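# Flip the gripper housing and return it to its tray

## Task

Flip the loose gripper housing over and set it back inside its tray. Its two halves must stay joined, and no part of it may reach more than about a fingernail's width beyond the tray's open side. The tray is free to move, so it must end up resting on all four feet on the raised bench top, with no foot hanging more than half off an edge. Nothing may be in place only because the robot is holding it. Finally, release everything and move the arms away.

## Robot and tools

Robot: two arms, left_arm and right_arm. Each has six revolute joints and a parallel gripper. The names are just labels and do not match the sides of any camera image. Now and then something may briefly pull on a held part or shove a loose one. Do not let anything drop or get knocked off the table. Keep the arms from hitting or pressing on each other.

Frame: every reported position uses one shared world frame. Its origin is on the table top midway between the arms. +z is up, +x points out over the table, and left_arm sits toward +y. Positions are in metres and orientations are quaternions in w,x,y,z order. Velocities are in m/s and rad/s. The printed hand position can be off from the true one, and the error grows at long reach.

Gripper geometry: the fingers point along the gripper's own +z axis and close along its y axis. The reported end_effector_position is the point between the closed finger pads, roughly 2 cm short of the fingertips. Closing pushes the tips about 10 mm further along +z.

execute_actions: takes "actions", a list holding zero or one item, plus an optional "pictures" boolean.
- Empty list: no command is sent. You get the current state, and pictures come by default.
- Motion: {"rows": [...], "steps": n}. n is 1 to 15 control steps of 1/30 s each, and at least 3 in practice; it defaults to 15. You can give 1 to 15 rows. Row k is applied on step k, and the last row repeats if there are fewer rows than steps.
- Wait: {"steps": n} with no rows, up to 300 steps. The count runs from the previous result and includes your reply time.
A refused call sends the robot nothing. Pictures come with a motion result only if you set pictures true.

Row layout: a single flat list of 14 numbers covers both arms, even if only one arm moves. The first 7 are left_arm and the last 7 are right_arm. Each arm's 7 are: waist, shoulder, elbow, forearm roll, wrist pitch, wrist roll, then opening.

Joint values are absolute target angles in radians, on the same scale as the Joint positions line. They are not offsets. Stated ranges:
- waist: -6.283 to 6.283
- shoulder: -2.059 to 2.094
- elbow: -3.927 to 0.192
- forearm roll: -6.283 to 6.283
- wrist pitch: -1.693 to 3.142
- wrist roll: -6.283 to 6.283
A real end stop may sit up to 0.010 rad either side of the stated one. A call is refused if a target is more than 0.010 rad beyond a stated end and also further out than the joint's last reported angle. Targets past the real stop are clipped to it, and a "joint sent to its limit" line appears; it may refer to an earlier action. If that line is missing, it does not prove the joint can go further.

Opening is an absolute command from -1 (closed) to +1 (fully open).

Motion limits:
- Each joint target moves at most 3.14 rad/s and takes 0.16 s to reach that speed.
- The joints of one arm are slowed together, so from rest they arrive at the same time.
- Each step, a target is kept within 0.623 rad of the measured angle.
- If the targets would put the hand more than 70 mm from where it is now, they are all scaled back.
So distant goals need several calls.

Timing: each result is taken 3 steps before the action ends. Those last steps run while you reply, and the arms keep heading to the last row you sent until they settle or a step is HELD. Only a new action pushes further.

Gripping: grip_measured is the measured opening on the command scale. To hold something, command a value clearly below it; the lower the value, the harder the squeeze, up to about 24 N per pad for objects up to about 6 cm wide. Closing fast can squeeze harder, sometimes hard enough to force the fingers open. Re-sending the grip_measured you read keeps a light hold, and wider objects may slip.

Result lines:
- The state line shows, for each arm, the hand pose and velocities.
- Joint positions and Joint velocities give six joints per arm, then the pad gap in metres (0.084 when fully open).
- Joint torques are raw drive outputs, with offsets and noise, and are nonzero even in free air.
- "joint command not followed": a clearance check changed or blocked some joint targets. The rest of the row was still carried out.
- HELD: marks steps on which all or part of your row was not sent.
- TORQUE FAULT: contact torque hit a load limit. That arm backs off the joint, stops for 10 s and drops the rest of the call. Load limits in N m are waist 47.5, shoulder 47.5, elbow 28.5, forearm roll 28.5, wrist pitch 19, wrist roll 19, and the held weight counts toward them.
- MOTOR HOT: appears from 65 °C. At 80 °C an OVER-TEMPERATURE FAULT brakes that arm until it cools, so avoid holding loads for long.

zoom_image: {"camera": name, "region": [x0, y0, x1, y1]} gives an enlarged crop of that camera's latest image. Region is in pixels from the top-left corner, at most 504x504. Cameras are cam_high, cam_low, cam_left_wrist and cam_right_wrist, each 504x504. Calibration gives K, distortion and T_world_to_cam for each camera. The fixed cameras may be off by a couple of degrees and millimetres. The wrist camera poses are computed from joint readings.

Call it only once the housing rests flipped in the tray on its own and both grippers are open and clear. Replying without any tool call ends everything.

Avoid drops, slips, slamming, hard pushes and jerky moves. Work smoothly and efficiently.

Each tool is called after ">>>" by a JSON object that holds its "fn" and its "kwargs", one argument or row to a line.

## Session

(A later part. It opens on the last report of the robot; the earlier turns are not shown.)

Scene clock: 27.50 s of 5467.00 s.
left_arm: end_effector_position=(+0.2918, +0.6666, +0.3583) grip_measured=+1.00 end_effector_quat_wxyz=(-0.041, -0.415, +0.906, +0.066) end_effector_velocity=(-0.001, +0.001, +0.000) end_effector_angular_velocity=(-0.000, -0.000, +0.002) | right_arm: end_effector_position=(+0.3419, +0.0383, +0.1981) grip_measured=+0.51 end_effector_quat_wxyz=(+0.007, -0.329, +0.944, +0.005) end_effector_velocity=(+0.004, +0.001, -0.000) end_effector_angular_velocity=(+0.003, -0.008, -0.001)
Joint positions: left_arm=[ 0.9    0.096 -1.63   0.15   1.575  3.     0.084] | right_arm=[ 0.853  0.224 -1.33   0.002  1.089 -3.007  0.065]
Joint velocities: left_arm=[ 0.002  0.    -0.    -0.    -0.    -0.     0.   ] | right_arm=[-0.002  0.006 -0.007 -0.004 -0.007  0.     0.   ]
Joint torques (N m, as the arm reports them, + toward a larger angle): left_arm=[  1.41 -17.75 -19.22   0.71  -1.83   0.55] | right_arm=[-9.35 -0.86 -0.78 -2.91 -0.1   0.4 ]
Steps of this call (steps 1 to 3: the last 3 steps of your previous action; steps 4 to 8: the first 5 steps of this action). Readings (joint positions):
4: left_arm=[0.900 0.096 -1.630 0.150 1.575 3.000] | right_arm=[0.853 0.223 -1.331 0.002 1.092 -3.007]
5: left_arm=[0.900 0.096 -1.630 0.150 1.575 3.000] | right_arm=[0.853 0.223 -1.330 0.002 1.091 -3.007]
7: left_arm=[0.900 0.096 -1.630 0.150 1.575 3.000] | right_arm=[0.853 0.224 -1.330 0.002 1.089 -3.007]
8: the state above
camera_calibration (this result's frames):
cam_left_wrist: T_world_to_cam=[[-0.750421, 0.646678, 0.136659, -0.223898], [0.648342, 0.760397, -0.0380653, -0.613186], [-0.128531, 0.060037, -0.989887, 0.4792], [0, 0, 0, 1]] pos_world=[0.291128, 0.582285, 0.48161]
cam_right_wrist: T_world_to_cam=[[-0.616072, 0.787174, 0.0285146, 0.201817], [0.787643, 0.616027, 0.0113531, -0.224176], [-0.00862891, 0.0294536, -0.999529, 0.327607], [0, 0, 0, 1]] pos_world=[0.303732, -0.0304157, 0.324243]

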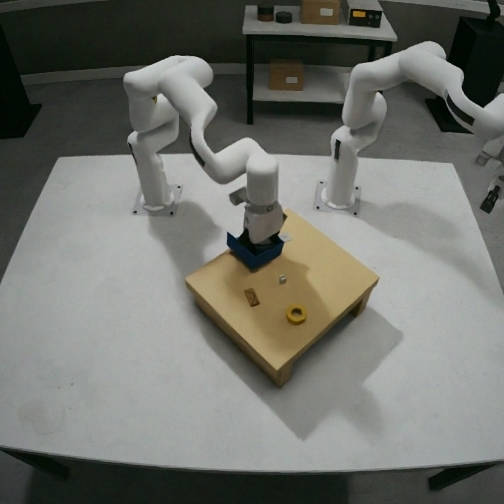

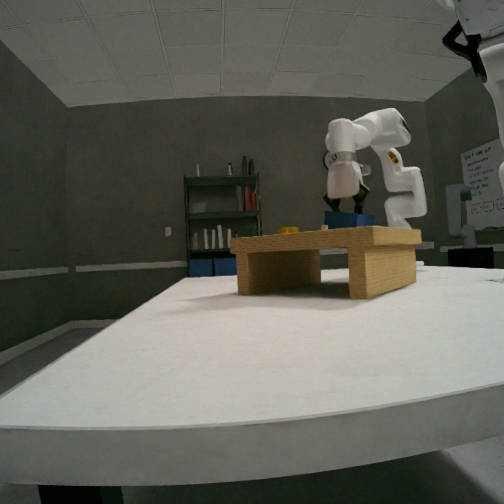

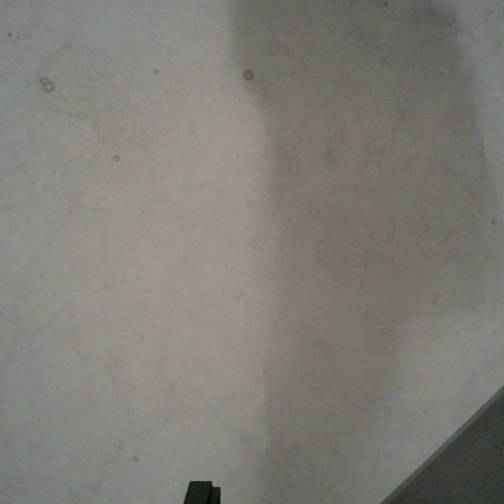

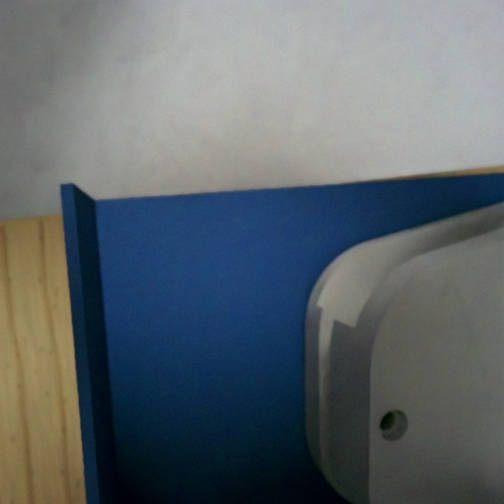

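>>> {"fn": "execute_actions", "kwargs": {
  "actions": [
    {"rows":[[0.9,0.096,-1.63,0.15,1.575,3.0,1,0.851,0.215,-1.35,0,1.135,-3.007,0.5],[0.9,0.096,-1.63,0.15,1.575,3.0,1,0.851,0.215,-1.35,0,1.135,-3.007,0.5],[0.9,0.096,-1.63,0.15,1.575,3.0,1,0.851,0.215,-1.35,0,1.135,-3.007,0.5],[0.9,0.096,-1.63,0.15,1.575,3.0,1,0.851,0.2,-1.39,0,1.19,-3.007,0.5]],"steps":15}
  ]
}}

>>> {"fn": "execute_actions", "kwargs": {
  "actions": [
    {"rows":[[0.9,0.096,-1.63,0.15,1.575,3.0,1,0.78,0.45,-2.03,0,1.58,-2.41,1]],"steps":15}
  ]
}}

>>> {"fn": "execute_actions", "kwargs": {
  "actions": [
    {"rows":[[0.9,0.096,-1.63,0.15,1.575,3.0,1,0.78,0.45,-2.03,0,1.58,-2.41,1]],"steps":12}
  ],
  "pictures": true
}}

Scene clock: 28.10 s of 5467.00 s.
left_arm: end_effector_position=(+0.2918, +0.6666, +0.3583) grip_measured=+1.00 end_effector_quat_wxyz=(-0.041, -0.415, +0.906, +0.066) end_effector_velocity=(-0.001, +0.001, +0.001) end_effector_angular_velocity=(+0.002, +0.001, +0.001) | right_arm: end_effector_position=(+0.3392, +0.0324, +0.2236) grip_measured=+0.49 end_effector_quat_wxyz=(-0.003, -0.328, +0.945, -0.002) end_effector_velocity=(+0.002, +0.010, +0.038) end_effector_angular_velocity=(+0.037, -0.025, +0.004)
Joint positions: left_arm=[ 0.9    0.096 -1.63   0.15   1.575  3.     0.084] | right_arm=[ 0.85   0.204 -1.383 -0.001  1.186 -3.007  0.065]
Joint velocities: left_arm=[ 0.001 -0.    -0.001  0.002  0.001  0.     0.   ] | right_arm=[ 0.007 -0.032 -0.059  0.008  0.046 -0.001 -0.   ]
Joint torques (N m, as the arm reports them, + toward a larger angle): left_arm=[  0.96 -17.64 -19.16   0.62  -1.81   0.48] | right_arm=[ -1.46 -27.63 -16.9   -0.32  -1.04   0.07]
Steps of this call (steps 1 to 3: the last 3 steps of your previous action; steps 4 to 6: the robot went on to your last target; steps 7 to 18: the first 12 steps of this action). Readings (joint positions):
7: left_arm=[0.900 0.096 -1.630 0.150 1.575 3.000] | right_arm=[0.852 0.224 -1.331 0.000 1.089 -3.007]
8: left_arm=[0.900 0.096 -1.630 0.150 1.575 3.000] | right_arm=[0.851 0.223 -1.333 0.000 1.094 -3.007]
10: left_arm=[0.900 0.096 -1.630 0.150 1.575 3.000] | right_arm=[0.850 0.221 -1.340 -0.002 1.113 -3.007]
14: left_arm=[0.900 0.096 -1.630 0.150 1.575 3.000] | right_arm=[0.848 0.214 -1.364 -0.003 1.170 -3.007]
18: the state above

Scene clock: 28.60 s of 5467.00 s.
left_arm: end_effector_position=(+0.2918, +0.6666, +0.3583) grip_measured=+1.00 end_effector_quat_wxyz=(-0.041, -0.415, +0.906, +0.066) end_effector_velocity=(-0.000, -0.000, -0.000) end_effector_angular_velocity=(-0.001, +0.000, +0.000) | right_arm: end_effector_position=(+0.3992, +0.0472, +0.3113) grip_measured=+1.00 end_effector_quat_wxyz=(+0.001, -0.067, +0.998, +0.001) end_effector_velocity=(+0.134, -0.008, +0.225) end_effector_angular_velocity=(+0.032, -0.030, -1.466)
Joint positions: left_arm=[ 0.9    0.096 -1.63   0.15   1.575  3.     0.084] | right_arm=[ 0.793  0.401 -1.905 -0.     1.502 -2.529  0.084]
Joint velocities: left_arm=[ 0.    -0.     0.001 -0.     0.    -0.     0.   ] | right_arm=[-0.166  0.541 -1.43   0.001  0.846  1.3    0.   ]
Joint torques (N m, as the arm reports them, + toward a larger angle): left_arm=[  1.48 -17.62 -19.11   0.42  -1.75   0.46] | right_arm=[  1.97 -36.02 -13.41   0.    -1.45  -0.96]
Steps of this call (steps 1 to 3: the last 3 steps of your previous action; steps 4 to 15: the first 12 steps of this action). Readings (joint positions):
4: left_arm=[0.900 0.096 -1.630 0.150 1.575 3.000] | right_arm=[0.851 0.202 -1.387 -0.000 1.190 -3.007]
5: left_arm=[0.900 0.096 -1.630 0.150 1.575 3.000] | right_arm=[0.850 0.204 -1.392 -0.000 1.194 -3.001]
7: left_arm=[0.900 0.096 -1.630 0.150 1.575 3.000] | right_arm=[0.846 0.223 -1.439 -0.000 1.226 -2.954]
11: left_arm=[0.900 0.096 -1.630 0.150 1.575 3.000] | right_arm=[0.819 0.312 -1.670 -0.000 1.362 -2.743]
15: the state above

Scene clock: 29.00 s of 5467.00 s.
left_arm: end_effector_position=(+0.2918, +0.6666, +0.3583) grip_measured=+1.00 end_effector_quat_wxyz=(-0.041, -0.415, +0.906, +0.066) end_effector_velocity=(-0.000, +0.000, +0.000) end_effector_angular_velocity=(-0.000, -0.000, +0.001) | right_arm: end_effector_position=(+0.4084, +0.0455, +0.3285) grip_measured=+1.00 end_effector_quat_wxyz=(-0.000, -0.002, +1.000, -0.000) end_effector_velocity=(+0.003, +0.000, +0.006) end_effector_angular_velocity=(+0.007, -0.007, -0.017)
Joint positions: left_arm=[ 0.9    0.096 -1.63   0.15   1.575  3.     0.084] | right_arm=[ 0.78   0.449 -2.028  0.     1.579 -2.411  0.084]
Joint velocities: left_arm=[ 0.001 -0.    -0.001 -0.     0.001  0.    -0.   ] | right_arm=[-0.004  0.004 -0.021  0.     0.006  0.013 -0.   ]
Joint torques (N m, as the arm reports them, + toward a larger angle): left_arm=[  1.35 -17.81 -19.07   0.79  -1.76   0.45] | right_arm=[ -0.67 -35.3  -17.5   -0.49  -1.2   -0.31]
Steps of this call (steps 1 to 3: the last 3 steps of your previous action; steps 4 to 12: the first 9 steps of this action). Readings (joint positions):
4: left_arm=[0.900 0.096 -1.630 0.150 1.575 3.000] | right_arm=[0.782 0.440 -2.006 -0.000 1.564 -2.434]
5: left_arm=[0.900 0.096 -1.630 0.150 1.575 3.000] | right_arm=[0.781 0.443 -2.013 -0.000 1.569 -2.426]
7: left_arm=[0.900 0.096 -1.630 0.150 1.575 3.000] | right_arm=[0.781 0.447 -2.020 0.000 1.575 -2.418]
11: left_arm=[0.900 0.096 -1.630 0.150 1.575 3.000] | right_arm=[0.781 0.449 -2.027 0.000 1.579 -2.412]
12: the state above
camera_calibration (this result's frames):
cam_left_wrist: T_world_to_cam=[[-0.750421, 0.646678, 0.136659, -0.223898], [0.648342, 0.760397, -0.0380653, -0.613186], [-0.128531, 0.0600369, -0.989887, 0.4792], [0, 0, 0, 1]] pos_world=[0.291128, 0.582285, 0.48161]
cam_right_wrist: T_world_to_cam=[[0.00394643, 0.999711, 0.0237247, -0.0279168], [0.999972, -0.00379351, -0.00648693, -0.335144], [-0.00639505, 0.0237497, -0.999697, 0.457647], [0, 0, 0, 1]] pos_world=[0.338171, 0.0157684, 0.455997]

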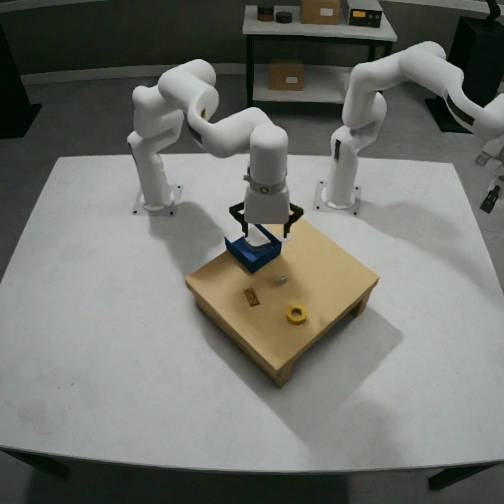

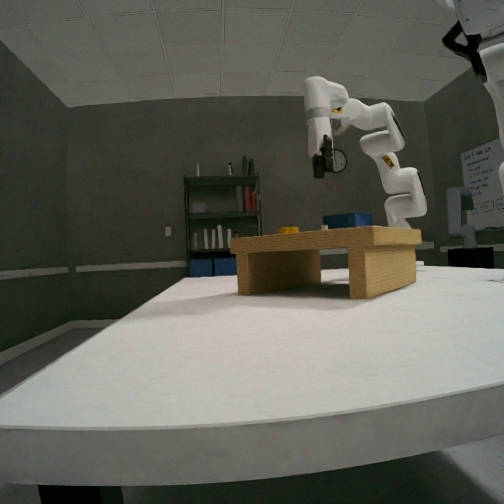

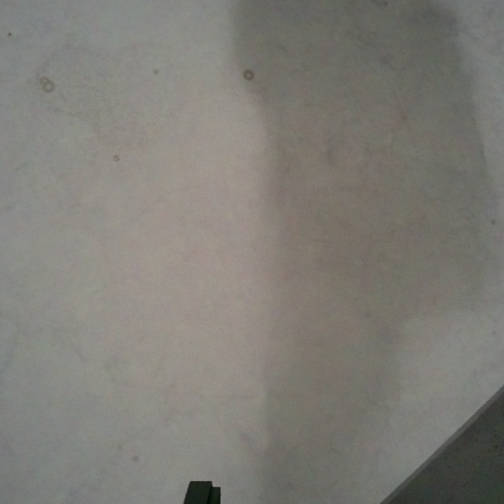

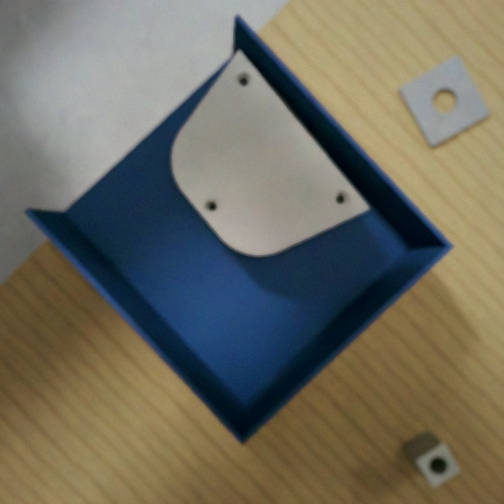

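>>> {"fn": "execute_actions", "kwargs": {
  "actions": [
    {"rows":[[0.9,0.096,-1.63,0.15,1.575,3.0,1,0.833,0.241,-1.48,0,1.239,-1.57,-1]],"steps":15}
  ]
}}

>>> {"fn": "execute_actions", "kwargs": {
  "actions": [
    {"rows":[[0.9,0.096,-1.63,0.15,1.575,3.0,1,0.833,0.241,-1.48,0,1.239,-1.57,-1]],"steps":8}
  ]
}}

>>> {"fn": "execute_actions", "kwargs": {
  "actions": [
    {"rows":[[0.9,0.096,-1.63,0.15,1.575,3.0,1,0.833,0.253,-1.438,0,1.185,-1.57,-1],[0.9,0.096,-1.63,0.15,1.575,3.0,1,0.833,0.253,-1.438,0,1.185,-1.57,-1],[0.9,0.096,-1.63,0.15,1.575,3.0,1,0.833,0.253,-1.438,0,1.185,-1.57,-1],[0.9,0.096,-1.63,0.15,1.575,3.0,1,0.833,0.253,-1.438,0,1.185,-1.57,-1],[0.9,0.096,-1.63,0.15,1.575,3.0,1,0.833,0.265,-1.396,0,1.131,-1.57,-1]],"steps":15}
  ],
  "pictures": true
}}

>>> {"fn": "zoom_image", "kwargs": {
  "camera": "cam_high",
  "region": [210,190,310,290]
}}

Scene clock: 29.97 s of 5467.00 s.
left_arm: end_effector_position=(+0.2918, +0.6666, +0.3583) grip_measured=+1.00 end_effector_quat_wxyz=(-0.041, -0.415, +0.906, +0.066) end_effector_velocity=(-0.000, +0.001, +0.001) end_effector_angular_velocity=(+0.001, -0.001, +0.001) | right_arm: end_effector_position=(+0.3662, +0.0404, +0.2555) grip_measured=-0.94 end_effector_quat_wxyz=(-0.001, +0.296, +0.955, -0.002) end_effector_velocity=(-0.119, -0.040, -0.169) end_effector_angular_velocity=(-0.002, -0.015, -1.891)
Joint positions: left_arm=[ 0.9    0.096 -1.63   0.15   1.575  3.     0.084] | right_arm=[ 0.825  0.279 -1.575  0.     1.301 -1.763  0.003]
Joint velocities: left_arm=[ 0.001 -0.    -0.001  0.    -0.    -0.     0.   ] | right_arm=[ 0.099 -0.4    1.032 -0.001 -0.641  1.991 -0.217]
Joint torques (N m, as the arm reports them, + toward a larger angle): left_arm=[  1.09 -17.6  -19.07   0.59  -1.95   0.51] | right_arm=[ -2.92 -32.12 -21.88  -0.23  -1.56  -0.86]
Steps of this call (steps 1 to 3: the last 3 steps of your previous action; steps 4 to 15: the robot went on to your last target; steps 16 to 17: nothing new was sent; steps 18 to 29: the first 12 steps of this action). Readings (joint positions):
18: left_arm=[0.900 0.096 -1.630 0.150 1.575 3.000] | right_arm=[0.780 0.450 -2.030 -0.000 1.580 -2.410]
19: left_arm=[0.900 0.096 -1.630 0.150 1.575 3.000] | right_arm=[0.780 0.448 -2.025 -0.000 1.576 -2.404]
21: left_arm=[0.900 0.096 -1.630 0.150 1.575 3.000] | right_arm=[0.784 0.432 -1.985 -0.000 1.549 -2.355]
25: left_arm=[0.900 0.096 -1.630 0.150 1.575 3.000] | right_arm=[0.806 0.349 -1.765 0.000 1.416 -2.086]
29: the state above

Scene clock: 30.23 s of 5467.00 s.
left_arm: end_effector_position=(+0.2918, +0.6666, +0.3583) grip_measured=+1.00 end_effector_quat_wxyz=(-0.041, -0.415, +0.906, +0.066) end_effector_velocity=(-0.000, +0.001, +0.000) end_effector_angular_velocity=(+0.002, +0.000, +0.000) | right_arm: end_effector_position=(+0.3567, +0.0369, +0.2423) grip_measured=-1.00 end_effector_quat_wxyz=(+0.000, +0.379, +0.925, +0.001) end_effector_velocity=(-0.005, -0.002, -0.007) end_effector_angular_velocity=(+0.003, -0.002, -0.091)
Joint positions: left_arm=[ 0.9    0.096 -1.63   0.15   1.575  3.     0.084] | right_arm=[ 0.832  0.242 -1.486 -0.     1.241 -1.579  0.   ]
Joint velocities: left_arm=[ 0.     0.    -0.001  0.001 -0.001 -0.    -0.   ] | right_arm=[ 0.003 -0.018  0.045  0.    -0.03   0.095  0.   ]
Joint torques (N m, as the arm reports them, + toward a larger angle): left_arm=[  1.23 -17.68 -19.15   0.77  -1.82   0.52] | right_arm=[ -0.89 -31.33 -18.45  -0.62  -1.48   0.26]
Steps of this call (steps 1 to 3: the last 3 steps of your previous action; steps 4 to 8: the first 5 steps of this action). Readings (joint positions):
4: left_arm=[0.900 0.096 -1.630 0.150 1.575 3.000] | right_arm=[0.832 0.249 -1.499 0.000 1.252 -1.610]
5: left_arm=[0.900 0.096 -1.630 0.150 1.575 3.000] | right_arm=[0.832 0.246 -1.493 0.000 1.248 -1.597]
7: left_arm=[0.900 0.096 -1.630 0.150 1.575 3.000] | right_arm=[0.832 0.243 -1.488 -0.000 1.243 -1.582]
8: the state above

Scene clock: 30.73 s of 5467.00 s.
left_arm: end_effector_position=(+0.2918, +0.6666, +0.3583) grip_measured=+1.00 end_effector_quat_wxyz=(-0.041, -0.415, +0.906, +0.066) end_effector_velocity=(+0.000, +0.000, +0.000) end_effector_angular_velocity=(+0.002, +0.000, -0.000) | right_arm: end_effector_position=(+0.3552, +0.0360, +0.2008) grip_measured=-1.00 end_effector_quat_wxyz=(-0.001, +0.383, +0.924, -0.002) end_effector_velocity=(+0.008, +0.009, -0.004) end_effector_angular_velocity=(+0.040, -0.040, -0.000)
Joint positions: left_arm=[ 0.9    0.096 -1.63   0.15   1.575  3.     0.084] | right_arm=[ 0.833  0.265 -1.399  0.     1.138 -1.57   0.   ]
Joint velocities: left_arm=[-0.001 -0.     0.     0.001 -0.001 -0.001 -0.   ] | right_arm=[ 0.001 -0.003  0.026  0.    -0.08   0.001  0.   ]
Joint torques (N m, as the arm reports them, + toward a larger angle): left_arm=[  1.36 -17.55 -19.13   0.69  -1.8    0.52] | right_arm=[ -1.06 -34.35 -19.56  -0.58  -1.19   0.05]
Steps of this call (steps 1 to 3: the last 3 steps of your previous action; steps 4 to 15: the first 12 steps of this action). Readings (joint positions):
4: left_arm=[0.900 0.096 -1.630 0.150 1.575 3.000] | right_arm=[0.833 0.241 -1.482 -0.000 1.239 -1.572]
5: left_arm=[0.900 0.096 -1.630 0.150 1.575 3.000] | right_arm=[0.833 0.242 -1.478 -0.000 1.233 -1.572]
7: left_arm=[0.900 0.096 -1.630 0.150 1.575 3.000] | right_arm=[0.833 0.246 -1.461 -0.000 1.210 -1.571]
11: left_arm=[0.900 0.096 -1.630 0.150 1.575 3.000] | right_arm=[0.833 0.259 -1.420 -0.000 1.162 -1.570]
15: the state above
camera_calibration (this result's frames):
cam_left_wrist: T_world_to_cam=[[-0.750421, 0.646678, 0.136659, -0.223898], [0.648342, 0.760397, -0.0380653, -0.613186], [-0.128531, 0.0600369, -0.989887, 0.4792], [0, 0, 0, 1]] pos_world=[0.291128, 0.582285, 0.48161]
cam_right_wrist: T_world_to_cam=[[0.712112, 0.701776, 0.0201745, -0.255228], [0.701988, -0.712167, -0.00557528, -0.151634], [0.010455, 0.0181325, -0.999781, 0.324202], [0, 0, 0, 1]] pos_world=[0.284807, 0.0652457, 0.328434]

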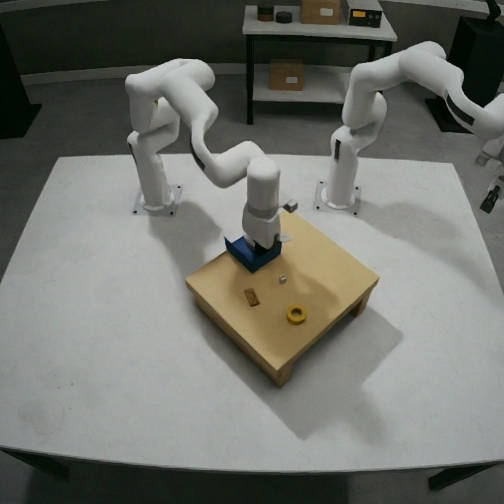

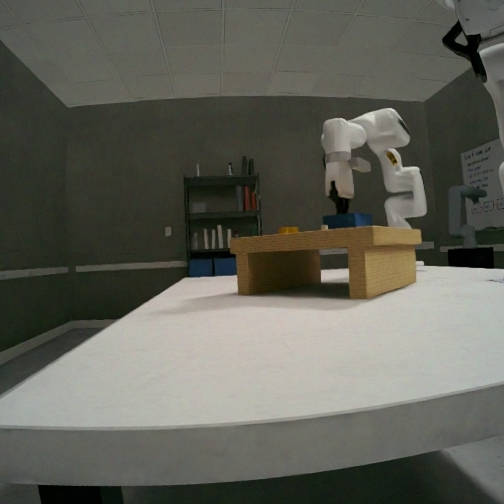

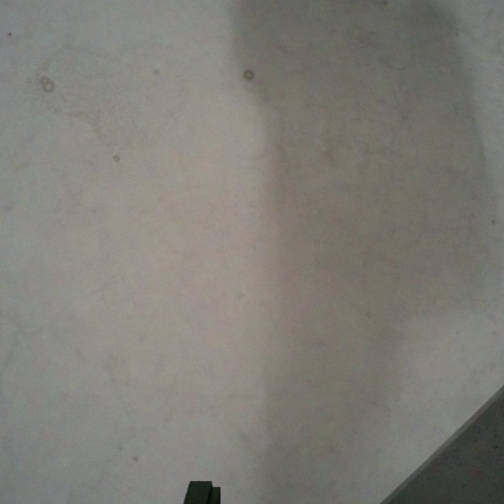

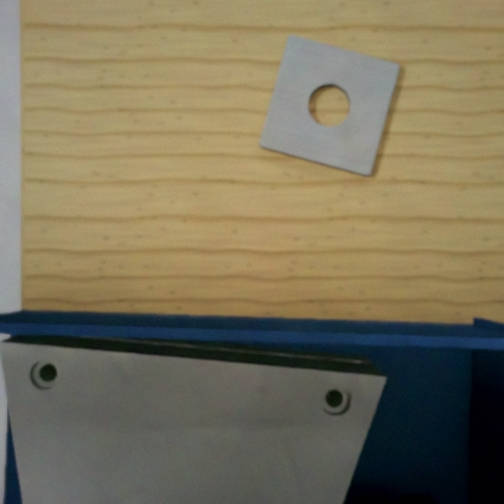

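Region (210, 190, 310, 290) of cam_high's 504x504 image, scaled by 5.040, with more detail than that image has.

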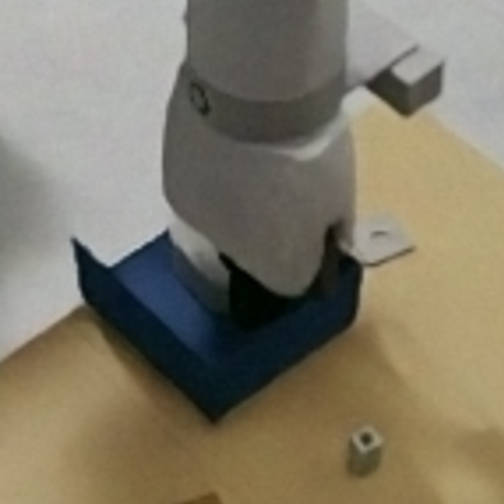

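>>> {"fn": "execute_actions", "kwargs": {
  "actions": [
    {"rows":[[0.9,0.096,-1.63,0.15,1.575,3.0,1,0.833,0.30,-1.44,0,1.14,-1.57,-1],[0.9,0.096,-1.63,0.15,1.575,3.0,1,0.833,0.30,-1.44,0,1.14,-1.57,-1],[0.9,0.096,-1.63,0.15,1.575,3.0,1,0.833,0.30,-1.44,0,1.14,-1.57,-1],[0.9,0.096,-1.63,0.15,1.575,3.0,1,0.833,0.336,-1.491,0,1.155,-1.57,-1],[0.9,0.096,-1.63,0.15,1.575,3.0,1,0.833,0.336,-1.491,0,1.155,-1.57,-1],[0.9,0.096,-1.63,0.15,1.575,3.0,1,0.833,0.336,-1.491,0,1.155,-1.57,-1],[0.9,0.096,-1.63,0.15,1.575,3.0,1,0.833,0.336,-1.491,0,1.155,-1.57,-1],[0.9,0.096,-1.63,0.15,1.575,3.0,1,0.833,0.374,-1.541,0,1.167,-1.57,-1]],"steps":15}
  ]
}}

>>> {"fn": "execute_actions", "kwargs": {
  "actions": [
    {"rows":[[0.9,0.096,-1.63,0.15,1.575,3.0,1,0.833,0.374,-1.541,0,1.167,-1.57,-1]],"steps":8}
  ],
  "pictures": true
}}

Scene clock: 31.33 s of 5467.00 s.
left_arm: end_effector_position=(+0.2918, +0.6666, +0.3583) grip_measured=+1.00 end_effector_quat_wxyz=(-0.041, -0.415, +0.906, +0.066) end_effector_velocity=(-0.001, +0.000, -0.000) end_effector_angular_velocity=(+0.001, +0.002, +0.001) | right_arm: end_effector_position=(+0.3744, +0.0552, +0.1980) grip_measured=-1.00 end_effector_quat_wxyz=(+0.000, +0.383, +0.924, +0.000) end_effector_velocity=(+0.033, +0.032, -0.015) end_effector_angular_velocity=(-0.010, +0.008, +0.001)
Joint positions: left_arm=[ 0.9    0.096 -1.63   0.15   1.575  3.     0.084] | right_arm=[ 0.833  0.36  -1.522 -0.     1.162 -1.57   0.   ]
Joint velocities: left_arm=[ 0.001 -0.     0.     0.001  0.001  0.     0.   ] | right_arm=[ 0.     0.189 -0.231 -0.002  0.055  0.     0.   ]
Joint torques (N m, as the arm reports them, + toward a larger angle): left_arm=[  1.24 -17.75 -19.22   0.74  -1.73   0.49] | right_arm=[ -1.13 -37.8  -17.08  -0.63  -1.61  -0.03]
Steps of this call (steps 1 to 3: the last 3 steps of your previous action; steps 4 to 6: the robot went on to your last target; steps 7 to 18: the first 12 steps of this action). Readings (joint positions):
7: left_arm=[0.900 0.096 -1.630 0.150 1.575 3.000] | right_arm=[0.833 0.265 -1.397 -0.000 1.131 -1.570]
8: left_arm=[0.900 0.096 -1.630 0.150 1.575 3.000] | right_arm=[0.833 0.268 -1.402 0.000 1.133 -1.570]
10: left_arm=[0.900 0.096 -1.630 0.150 1.575 3.000] | right_arm=[0.833 0.284 -1.421 -0.000 1.136 -1.570]
14: left_arm=[0.900 0.096 -1.630 0.150 1.575 3.000] | right_arm=[0.833 0.323 -1.472 -0.000 1.150 -1.570]
18: the state above

Scene clock: 31.60 s of 5467.00 s.
left_arm: end_effector_position=(+0.2918, +0.6666, +0.3583) grip_measured=+1.00 end_effector_quat_wxyz=(-0.041, -0.415, +0.906, +0.066) end_effector_velocity=(-0.000, +0.000, -0.000) end_effector_angular_velocity=(-0.000, +0.000, +0.001) | right_arm: end_effector_position=(+0.3769, +0.0577, +0.1977) grip_measured=-1.00 end_effector_quat_wxyz=(+0.000, +0.383, +0.924, +0.000) end_effector_velocity=(+0.002, +0.002, +0.001) end_effector_angular_velocity=(+0.003, -0.003, +0.000)
Joint positions: left_arm=[ 0.9    0.096 -1.63   0.15   1.575  3.     0.084] | right_arm=[ 0.833  0.373 -1.54   0.     1.167 -1.57   0.   ]
Joint velocities: left_arm=[ 0.001 -0.     0.002 -0.    -0.001 -0.    -0.   ] | right_arm=[ 0.     0.006 -0.011 -0.     0.001  0.     0.   ]
Joint torques (N m, as the arm reports them, + toward a larger angle): left_arm=[  1.38 -17.62 -19.27   0.67  -1.79   0.38] | right_arm=[ -0.9  -34.37 -18.04   0.2   -1.31  -0.13]
Steps of this call (steps 1 to 3: the last 3 steps of your previous action; steps 4 to 8: the first 5 steps of this action). Readings (joint positions):
4: left_arm=[0.900 0.096 -1.630 0.150 1.575 3.000] | right_arm=[0.833 0.371 -1.537 -0.000 1.166 -1.570]
5: left_arm=[0.900 0.096 -1.630 0.150 1.575 3.000] | right_arm=[0.833 0.372 -1.538 0.000 1.166 -1.570]
7: left_arm=[0.900 0.096 -1.630 0.150 1.575 3.000] | right_arm=[0.833 0.373 -1.540 0.000 1.167 -1.570]
8: the state above
camera_calibration (this result's frames):
cam_left_wrist: T_world_to_cam=[[-0.750421, 0.646678, 0.136659, -0.223898], [0.648342, 0.760397, -0.0380654, -0.613186], [-0.128531, 0.0600368, -0.989887, 0.4792], [0, 0, 0, 1]] pos_world=[0.291128, 0.582285, 0.48161]
cam_right_wrist: T_world_to_cam=[[0.712044, 0.701701, 0.0246788, -0.286738], [0.702002, -0.712153, -0.00560259, -0.151385], [0.0136437, 0.0213138, -0.99968, 0.319003], [0, 0, 0, 1]] pos_world=[0.306091, 0.0865958, 0.325129]

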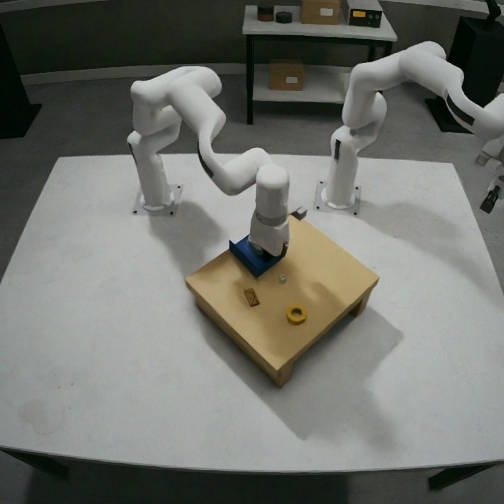

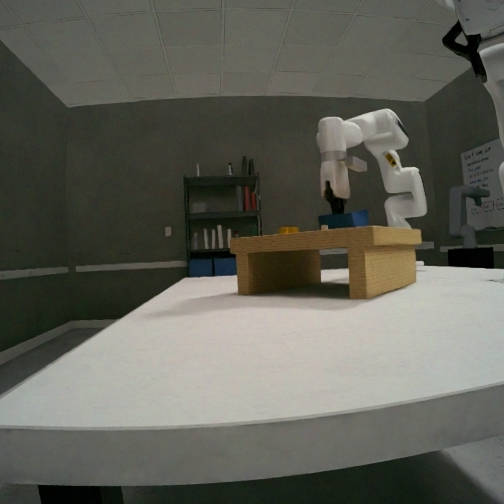

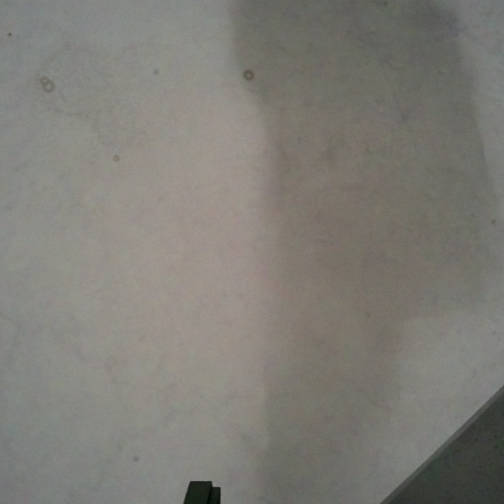

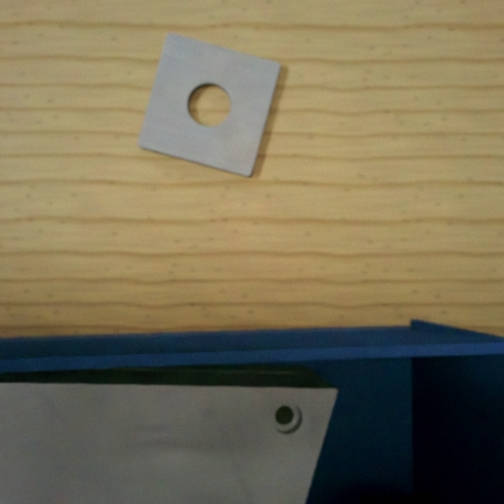

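>>> {"fn": "execute_actions", "kwargs": {
  "actions": [
    {"rows":[[0.9,0.096,-1.63,0.15,1.575,3.0,1,0.833,0.336,-1.491,0,1.155,-1.57,-1],[0.9,0.096,-1.63,0.15,1.575,3.0,1,0.833,0.336,-1.491,0,1.155,-1.57,-1],[0.9,0.096,-1.63,0.15,1.575,3.0,1,0.833,0.336,-1.491,0,1.155,-1.57,-1],[0.9,0.096,-1.63,0.15,1.575,3.0,1,0.833,0.30,-1.44,0,1.14,-1.57,-1],[0.9,0.096,-1.63,0.15,1.575,3.0,1,0.833,0.30,-1.44,0,1.14,-1.57,-1],[0.9,0.096,-1.63,0.15,1.575,3.0,1,0.833,0.30,-1.44,0,1.14,-1.57,-1],[0.9,0.096,-1.63,0.15,1.575,3.0,1,0.833,0.267,-1.393,0,1.126,-1.57,-1]],"steps":15}
  ],
  "pictures": true
}}

>>> {"fn": "zoom_image", "kwargs": {
  "camera": "cam_high",
  "region": [210,190,310,290]
}}

Scene clock: 32.17 s of 5467.00 s.
left_arm: end_effector_position=(+0.2918, +0.6666, +0.3583) grip_measured=+1.00 end_effector_quat_wxyz=(-0.041, -0.415, +0.906, +0.066) end_effector_velocity=(-0.000, +0.000, +0.000) end_effector_angular_velocity=(-0.001, -0.002, +0.002) | right_arm: end_effector_position=(+0.3578, +0.0386, +0.1990) grip_measured=-1.00 end_effector_quat_wxyz=(+0.000, +0.383, +0.924, +0.000) end_effector_velocity=(-0.023, -0.024, -0.003) end_effector_angular_velocity=(-0.000, +0.001, -0.001)
Joint positions: left_arm=[ 0.9    0.096 -1.63   0.15   1.575  3.     0.084] | right_arm=[ 0.833  0.276 -1.406  0.     1.13  -1.57   0.   ]
Joint velocities: left_arm=[ 0.001 -0.001 -0.    -0.002 -0.    -0.     0.   ] | right_arm=[-0.001 -0.112  0.162  0.    -0.05  -0.     0.   ]
Joint torques (N m, as the arm reports them, + toward a larger angle): left_arm=[  1.16 -17.65 -19.2    0.6   -1.77   0.52] | right_arm=[ -1.09 -29.47 -18.41  -0.34  -1.56   0.09]
Steps of this call (steps 1 to 3: the last 3 steps of your previous action; steps 4 to 5: the robot went on to your last target; steps 6 to 17: the first 12 steps of this action). Readings (joint positions):
6: left_arm=[0.900 0.096 -1.630 0.150 1.575 3.000] | right_arm=[0.833 0.373 -1.541 0.000 1.167 -1.570]
7: left_arm=[0.900 0.096 -1.630 0.150 1.575 3.000] | right_arm=[0.833 0.370 -1.536 -0.000 1.165 -1.570]
9: left_arm=[0.900 0.096 -1.630 0.150 1.575 3.000] | right_arm=[0.833 0.354 -1.513 0.000 1.161 -1.570]
13: left_arm=[0.900 0.096 -1.630 0.150 1.575 3.000] | right_arm=[0.833 0.310 -1.455 -0.000 1.144 -1.570]
17: the state above
camera_calibration (this result's frames):
cam_left_wrist: T_world_to_cam=[[-0.750421, 0.646678, 0.136659, -0.223898], [0.648342, 0.760397, -0.0380654, -0.613186], [-0.128531, 0.0600369, -0.989887, 0.4792], [0, 0, 0, 1]] pos_world=[0.291128, 0.582285, 0.48161]
cam_right_wrist: T_world_to_cam=[[0.712028, 0.701706, 0.0249834, -0.259814], [0.702014, -0.712141, -0.00560366, -0.151586], [0.0138596, 0.0215287, -0.999672, 0.320871], [0, 0, 0, 1]] pos_world=[0.286963, 0.0674545, 0.326407]

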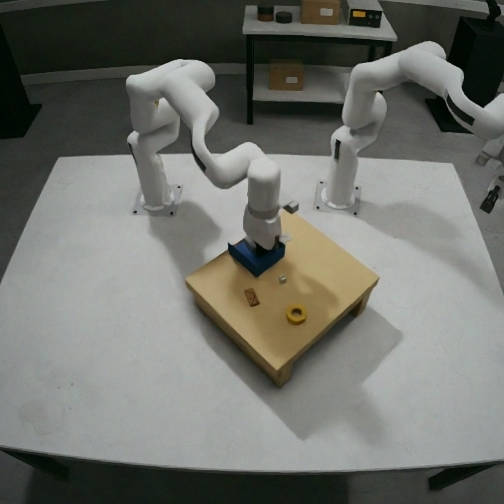

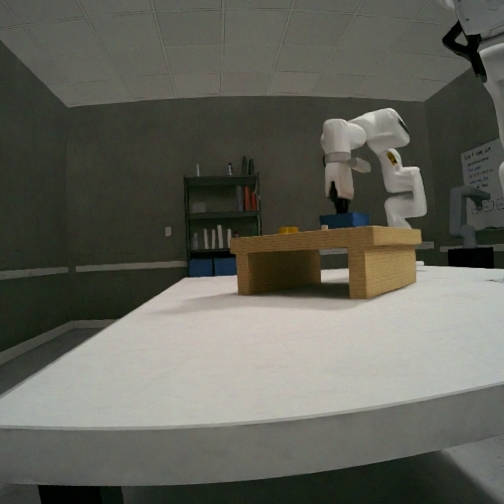

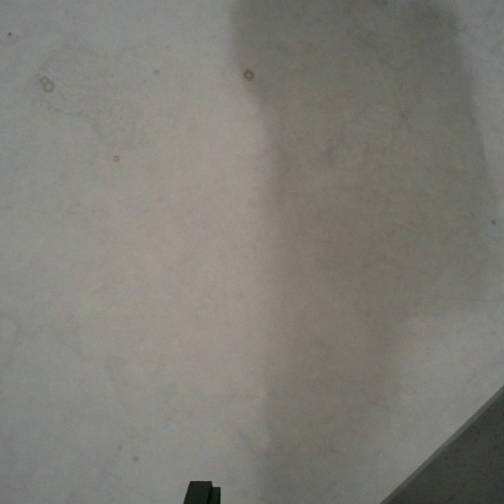

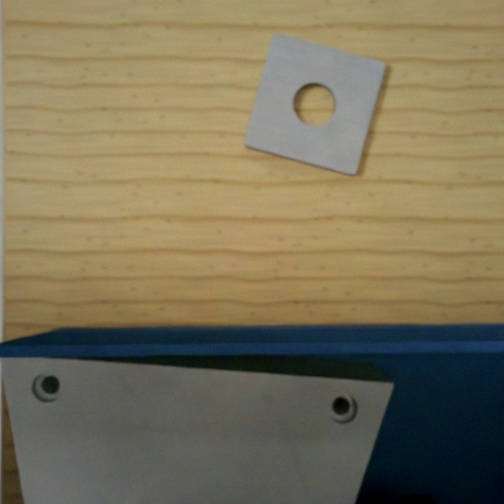

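Region (210, 190, 310, 290) of cam_high's 504x504 image, scaled by 5.040, with more detail than that image has.

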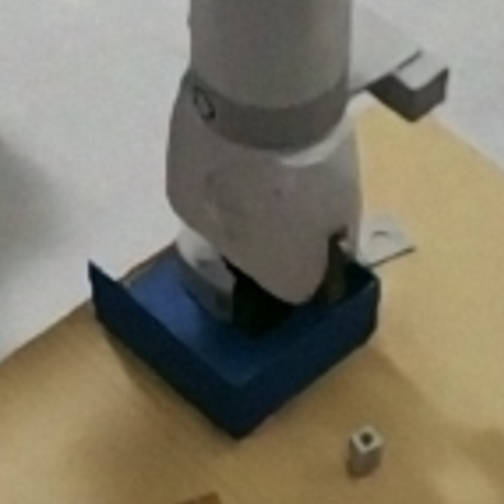

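>>> {"fn": "execute_actions", "kwargs": {
  "actions": [
    {"rows":[[0.9,0.096,-1.63,0.15,1.575,3.0,1,0.833,0.242,-1.359,0,1.117,-1.57,-1],[0.9,0.096,-1.63,0.15,1.575,3.0,1,0.833,0.242,-1.359,0,1.117,-1.57,-1],[0.9,0.096,-1.63,0.15,1.575,3.0,1,0.833,0.242,-1.359,0,1.117,-1.57,-1],[0.9,0.096,-1.63,0.15,1.575,3.0,1,0.833,0.242,-1.359,0,1.117,-1.57,-1],[0.9,0.096,-1.63,0.15,1.575,3.0,1,0.833,0.217,-1.325,0,1.108,-1.57,-1]],"steps":13}
  ]
}}

>>> {"fn": "execute_actions", "kwargs": {
  "actions": [
    {"rows":[[0.9,0.096,-1.63,0.15,1.575,3.0,1,0.833,0.225,-1.335,0,1.11,-1.57,-1],[0.9,0.096,-1.63,0.15,1.575,3.0,1,0.833,0.225,-1.335,0,1.11,-1.57,-1],[0.9,0.096,-1.63,0.15,1.575,3.0,1,0.833,0.225,-1.335,0,1.11,-1.57,-1],[0.9,0.096,-1.63,0.15,1.575,3.0,1,0.833,0.2,-1.43,0,1.23,-1.57,-1]],"steps":15}
  ]
}}

>>> {"fn": "execute_actions", "kwargs": {
  "actions": [
    {"rows":[[0.9,0.096,-1.63,0.15,1.575,3.0,1,0.78,0.45,-2.03,0,1.58,-2.41,1]],"steps":15}
  ]
}}

>>> {"fn": "execute_actions", "kwargs": {
  "actions": [
    {"rows":[[0.9,0.096,-1.63,0.15,1.575,3.0,1,0.78,0.45,-2.03,0,1.58,-2.41,1]],"steps":12}
  ],
  "pictures": true
}}

Scene clock: 32.77 s of 5467.00 s.
left_arm: end_effector_position=(+0.2918, +0.6666, +0.3583) grip_measured=+1.00 end_effector_quat_wxyz=(-0.041, -0.415, +0.906, +0.066) end_effector_velocity=(+0.001, -0.001, -0.000) end_effector_angular_velocity=(-0.001, +0.000, -0.002) | right_arm: end_effector_position=(+0.3467, +0.0275, +0.1985) grip_measured=-1.00 end_effector_quat_wxyz=(+0.000, +0.383, +0.924, +0.000) end_effector_velocity=(-0.014, -0.014, +0.001) end_effector_angular_velocity=(+0.003, -0.003, +0.001)
Joint positions: left_arm=[ 0.9    0.096 -1.63   0.15   1.575  3.     0.084] | right_arm=[ 0.833  0.222 -1.333  0.     1.11  -1.57   0.   ]
Joint velocities: left_arm=[-0.002 -0.     0.    -0.     0.001  0.     0.   ] | right_arm=[ 0.001 -0.071  0.094 -0.001 -0.027  0.     0.   ]
Joint torques (N m, as the arm reports them, + toward a larger angle): left_arm=[  1.11 -17.45 -19.27   0.66  -1.83   0.39] | right_arm=[ -1.23 -28.85 -18.68  -0.27  -1.55   0.01]
Steps of this call (steps 1 to 3: the last 3 steps of your previous action; steps 4 to 8: the robot went on to your last target; steps 9 to 18: the first 10 steps of this action). Readings (joint positions):
9: left_arm=[0.900 0.096 -1.630 0.150 1.575 3.000] | right_arm=[0.833 0.267 -1.393 -0.000 1.126 -1.570]
10: left_arm=[0.900 0.096 -1.630 0.150 1.575 3.000] | right_arm=[0.833 0.264 -1.389 -0.000 1.124 -1.570]
12: left_arm=[0.900 0.096 -1.630 0.150 1.575 3.000] | right_arm=[0.833 0.253 -1.374 -0.000 1.121 -1.570]
16: left_arm=[0.900 0.096 -1.630 0.150 1.575 3.000] | right_arm=[0.833 0.230 -1.343 0.000 1.113 -1.570]
18: the state above

Scene clock: 33.27 s of 5467.00 s.
left_arm: end_effector_position=(+0.2918, +0.6666, +0.3583) grip_measured=+1.00 end_effector_quat_wxyz=(-0.041, -0.415, +0.906, +0.066) end_effector_velocity=(+0.001, -0.001, +0.000) end_effector_angular_velocity=(-0.001, -0.001, -0.002) | right_arm: end_effector_position=(+0.3492, +0.0300, +0.2430) grip_measured=-1.00 end_effector_quat_wxyz=(+0.002, +0.383, +0.924, +0.005) end_effector_velocity=(-0.016, -0.015, +0.004) end_effector_angular_velocity=(-0.069, +0.069, +0.000)
Joint positions: left_arm=[ 0.9    0.096 -1.63   0.15   1.575  3.     0.084] | right_arm=[ 0.833  0.198 -1.427 -0.     1.219 -1.57   0.   ]
Joint velocities: left_arm=[-0.001 -0.001  0.    -0.002 -0.     0.    -0.   ] | right_arm=[ 0.001  0.004 -0.039 -0.     0.132  0.     0.   ]
Joint torques (N m, as the arm reports them, + toward a larger angle): left_arm=[  1.12 -17.87 -19.15   0.66  -1.76   0.38] | right_arm=[ -0.9  -25.25 -15.46  -0.15  -1.18   0.1 ]
Steps of this call (steps 1 to 3: the last 3 steps of your previous action; steps 4 to 15: the first 12 steps of this action). Readings (joint positions):
4: left_arm=[0.900 0.096 -1.630 0.150 1.575 3.000] | right_arm=[0.833 0.218 -1.327 -0.000 1.109 -1.570]
5: left_arm=[0.900 0.096 -1.630 0.150 1.575 3.000] | right_arm=[0.833 0.219 -1.328 0.000 1.109 -1.570]
7: left_arm=[0.900 0.096 -1.630 0.150 1.575 3.000] | right_arm=[0.833 0.222 -1.332 0.000 1.110 -1.570]
11: left_arm=[0.900 0.096 -1.630 0.150 1.575 3.000] | right_arm=[0.833 0.212 -1.387 0.000 1.179 -1.570]
15: the state above

Scene clock: 33.77 s of 5467.00 s.
left_arm: end_effector_position=(+0.2918, +0.6666, +0.3583) grip_measured=+1.00 end_effector_quat_wxyz=(-0.041, -0.415, +0.906, +0.066) end_effector_velocity=(-0.000, +0.000, -0.000) end_effector_angular_velocity=(+0.000, -0.000, +0.001) | right_arm: end_effector_position=(+0.4007, +0.0456, +0.3150) grip_measured=+0.92 end_effector_quat_wxyz=(+0.001, +0.097, +0.995, +0.001) end_effector_velocity=(+0.100, +0.006, +0.158) end_effector_angular_velocity=(-0.012, +0.003, +1.948)
Joint positions: left_arm=[ 0.9    0.096 -1.63   0.15   1.575  3.     0.084] | right_arm=[ 0.789  0.402 -1.916 -0.     1.511 -2.205  0.081]
Joint velocities: left_arm=[ 0.001  0.    -0.    -0.    -0.     0.    -0.   ] | right_arm=[-0.109  0.501 -1.191  0.001  0.7   -2.057  0.176]
Joint torques (N m, as the arm reports them, + toward a larger angle): left_arm=[  1.2  -17.54 -19.18   0.54  -1.76   0.57] | right_arm=[  1.09 -35.83 -14.32  -0.1   -1.51   0.81]
Steps of this call (steps 1 to 3: the last 3 steps of your previous action; steps 4 to 15: the first 12 steps of this action). Readings (joint positions):
4: left_arm=[0.900 0.096 -1.630 0.150 1.575 3.000] | right_arm=[0.833 0.201 -1.427 0.000 1.228 -1.570]
5: left_arm=[0.900 0.096 -1.630 0.150 1.575 3.000] | right_arm=[0.833 0.203 -1.432 0.000 1.233 -1.576]
7: left_arm=[0.900 0.096 -1.630 0.150 1.575 3.000] | right_arm=[0.829 0.222 -1.477 0.000 1.261 -1.625]
11: left_arm=[0.900 0.096 -1.630 0.150 1.575 3.000] | right_arm=[0.809 0.316 -1.707 -0.000 1.390 -1.881]
15: the state above

Scene clock: 34.17 s of 5467.00 s.
left_arm: end_effector_position=(+0.2918, +0.6666, +0.3583) grip_measured=+1.00 end_effector_quat_wxyz=(-0.041, -0.415, +0.906, +0.066) end_effector_velocity=(+0.000, +0.000, +0.001) end_effector_angular_velocity=(+0.002, -0.000, -0.000) | right_arm: end_effector_position=(+0.4085, +0.0455, +0.3286) grip_measured=+1.00 end_effector_quat_wxyz=(-0.000, +0.000, +1.000, -0.000) end_effector_velocity=(+0.002, +0.000, +0.005) end_effector_angular_velocity=(+0.005, -0.007, +0.021)
Joint positions: left_arm=[ 0.9    0.096 -1.63   0.15   1.575  3.     0.084] | right_arm=[ 0.78   0.449 -2.028  0.     1.579 -2.408  0.084]
Joint velocities: left_arm=[-0.     0.    -0.002  0.001  0.     0.    -0.   ] | right_arm=[-0.002  0.003 -0.018 -0.     0.006 -0.023  0.   ]
Joint torques (N m, as the arm reports them, + toward a larger angle): left_arm=[  1.42 -17.51 -19.25   0.62  -1.79   0.36] | right_arm=[ -0.69 -35.58 -17.48  -0.34  -1.38   0.33]
Steps of this call (steps 1 to 3: the last 3 steps of your previous action; steps 4 to 12: the first 9 steps of this action). Readings (joint positions):
4: left_arm=[0.900 0.096 -1.630 0.150 1.575 3.000] | right_arm=[0.781 0.440 -2.007 -0.000 1.566 -2.367]
5: left_arm=[0.900 0.096 -1.630 0.150 1.575 3.000] | right_arm=[0.781 0.443 -2.014 -0.000 1.570 -2.381]
7: left_arm=[0.900 0.096 -1.630 0.150 1.575 3.000] | right_arm=[0.781 0.447 -2.021 0.000 1.576 -2.397]
11: left_arm=[0.900 0.096 -1.630 0.150 1.575 3.000] | right_arm=[0.780 0.449 -2.027 0.000 1.579 -2.407]
12: the state above
camera_calibration (this result's frames):
cam_left_wrist: T_world_to_cam=[[-0.750421, 0.646678, 0.136659, -0.223899], [0.648342, 0.760397, -0.0380654, -0.613186], [-0.128531, 0.0600368, -0.989886, 0.4792], [0, 0, 0, 1]] pos_world=[0.291128, 0.582285, 0.48161]
cam_right_wrist: T_world_to_cam=[[0.00758365, 0.999685, 0.0239178, -0.029431], [0.999953, -0.0074359, -0.00626003, -0.33511], [-0.00608021, 0.0239642, -0.999694, 0.457672], [0, 0, 0, 1]] pos_world=[0.3381, 0.0159621, 0.456138]

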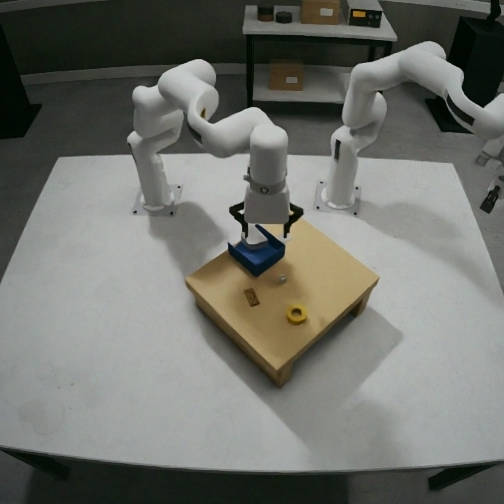

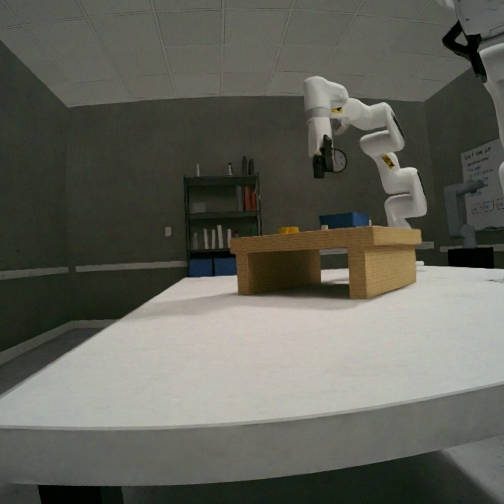

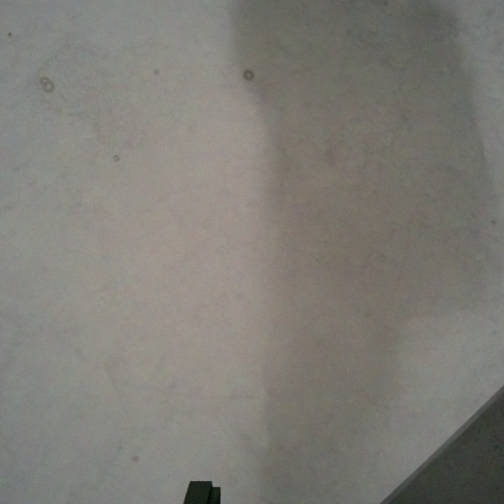

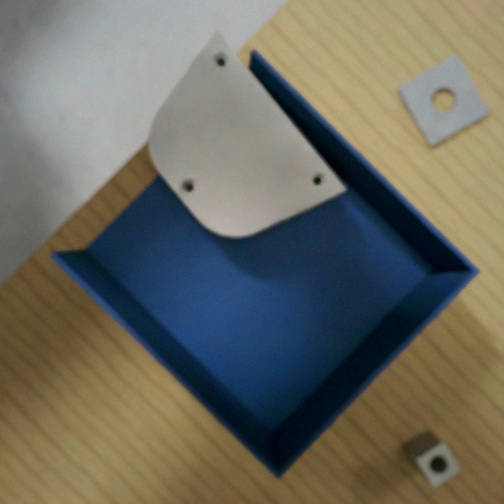

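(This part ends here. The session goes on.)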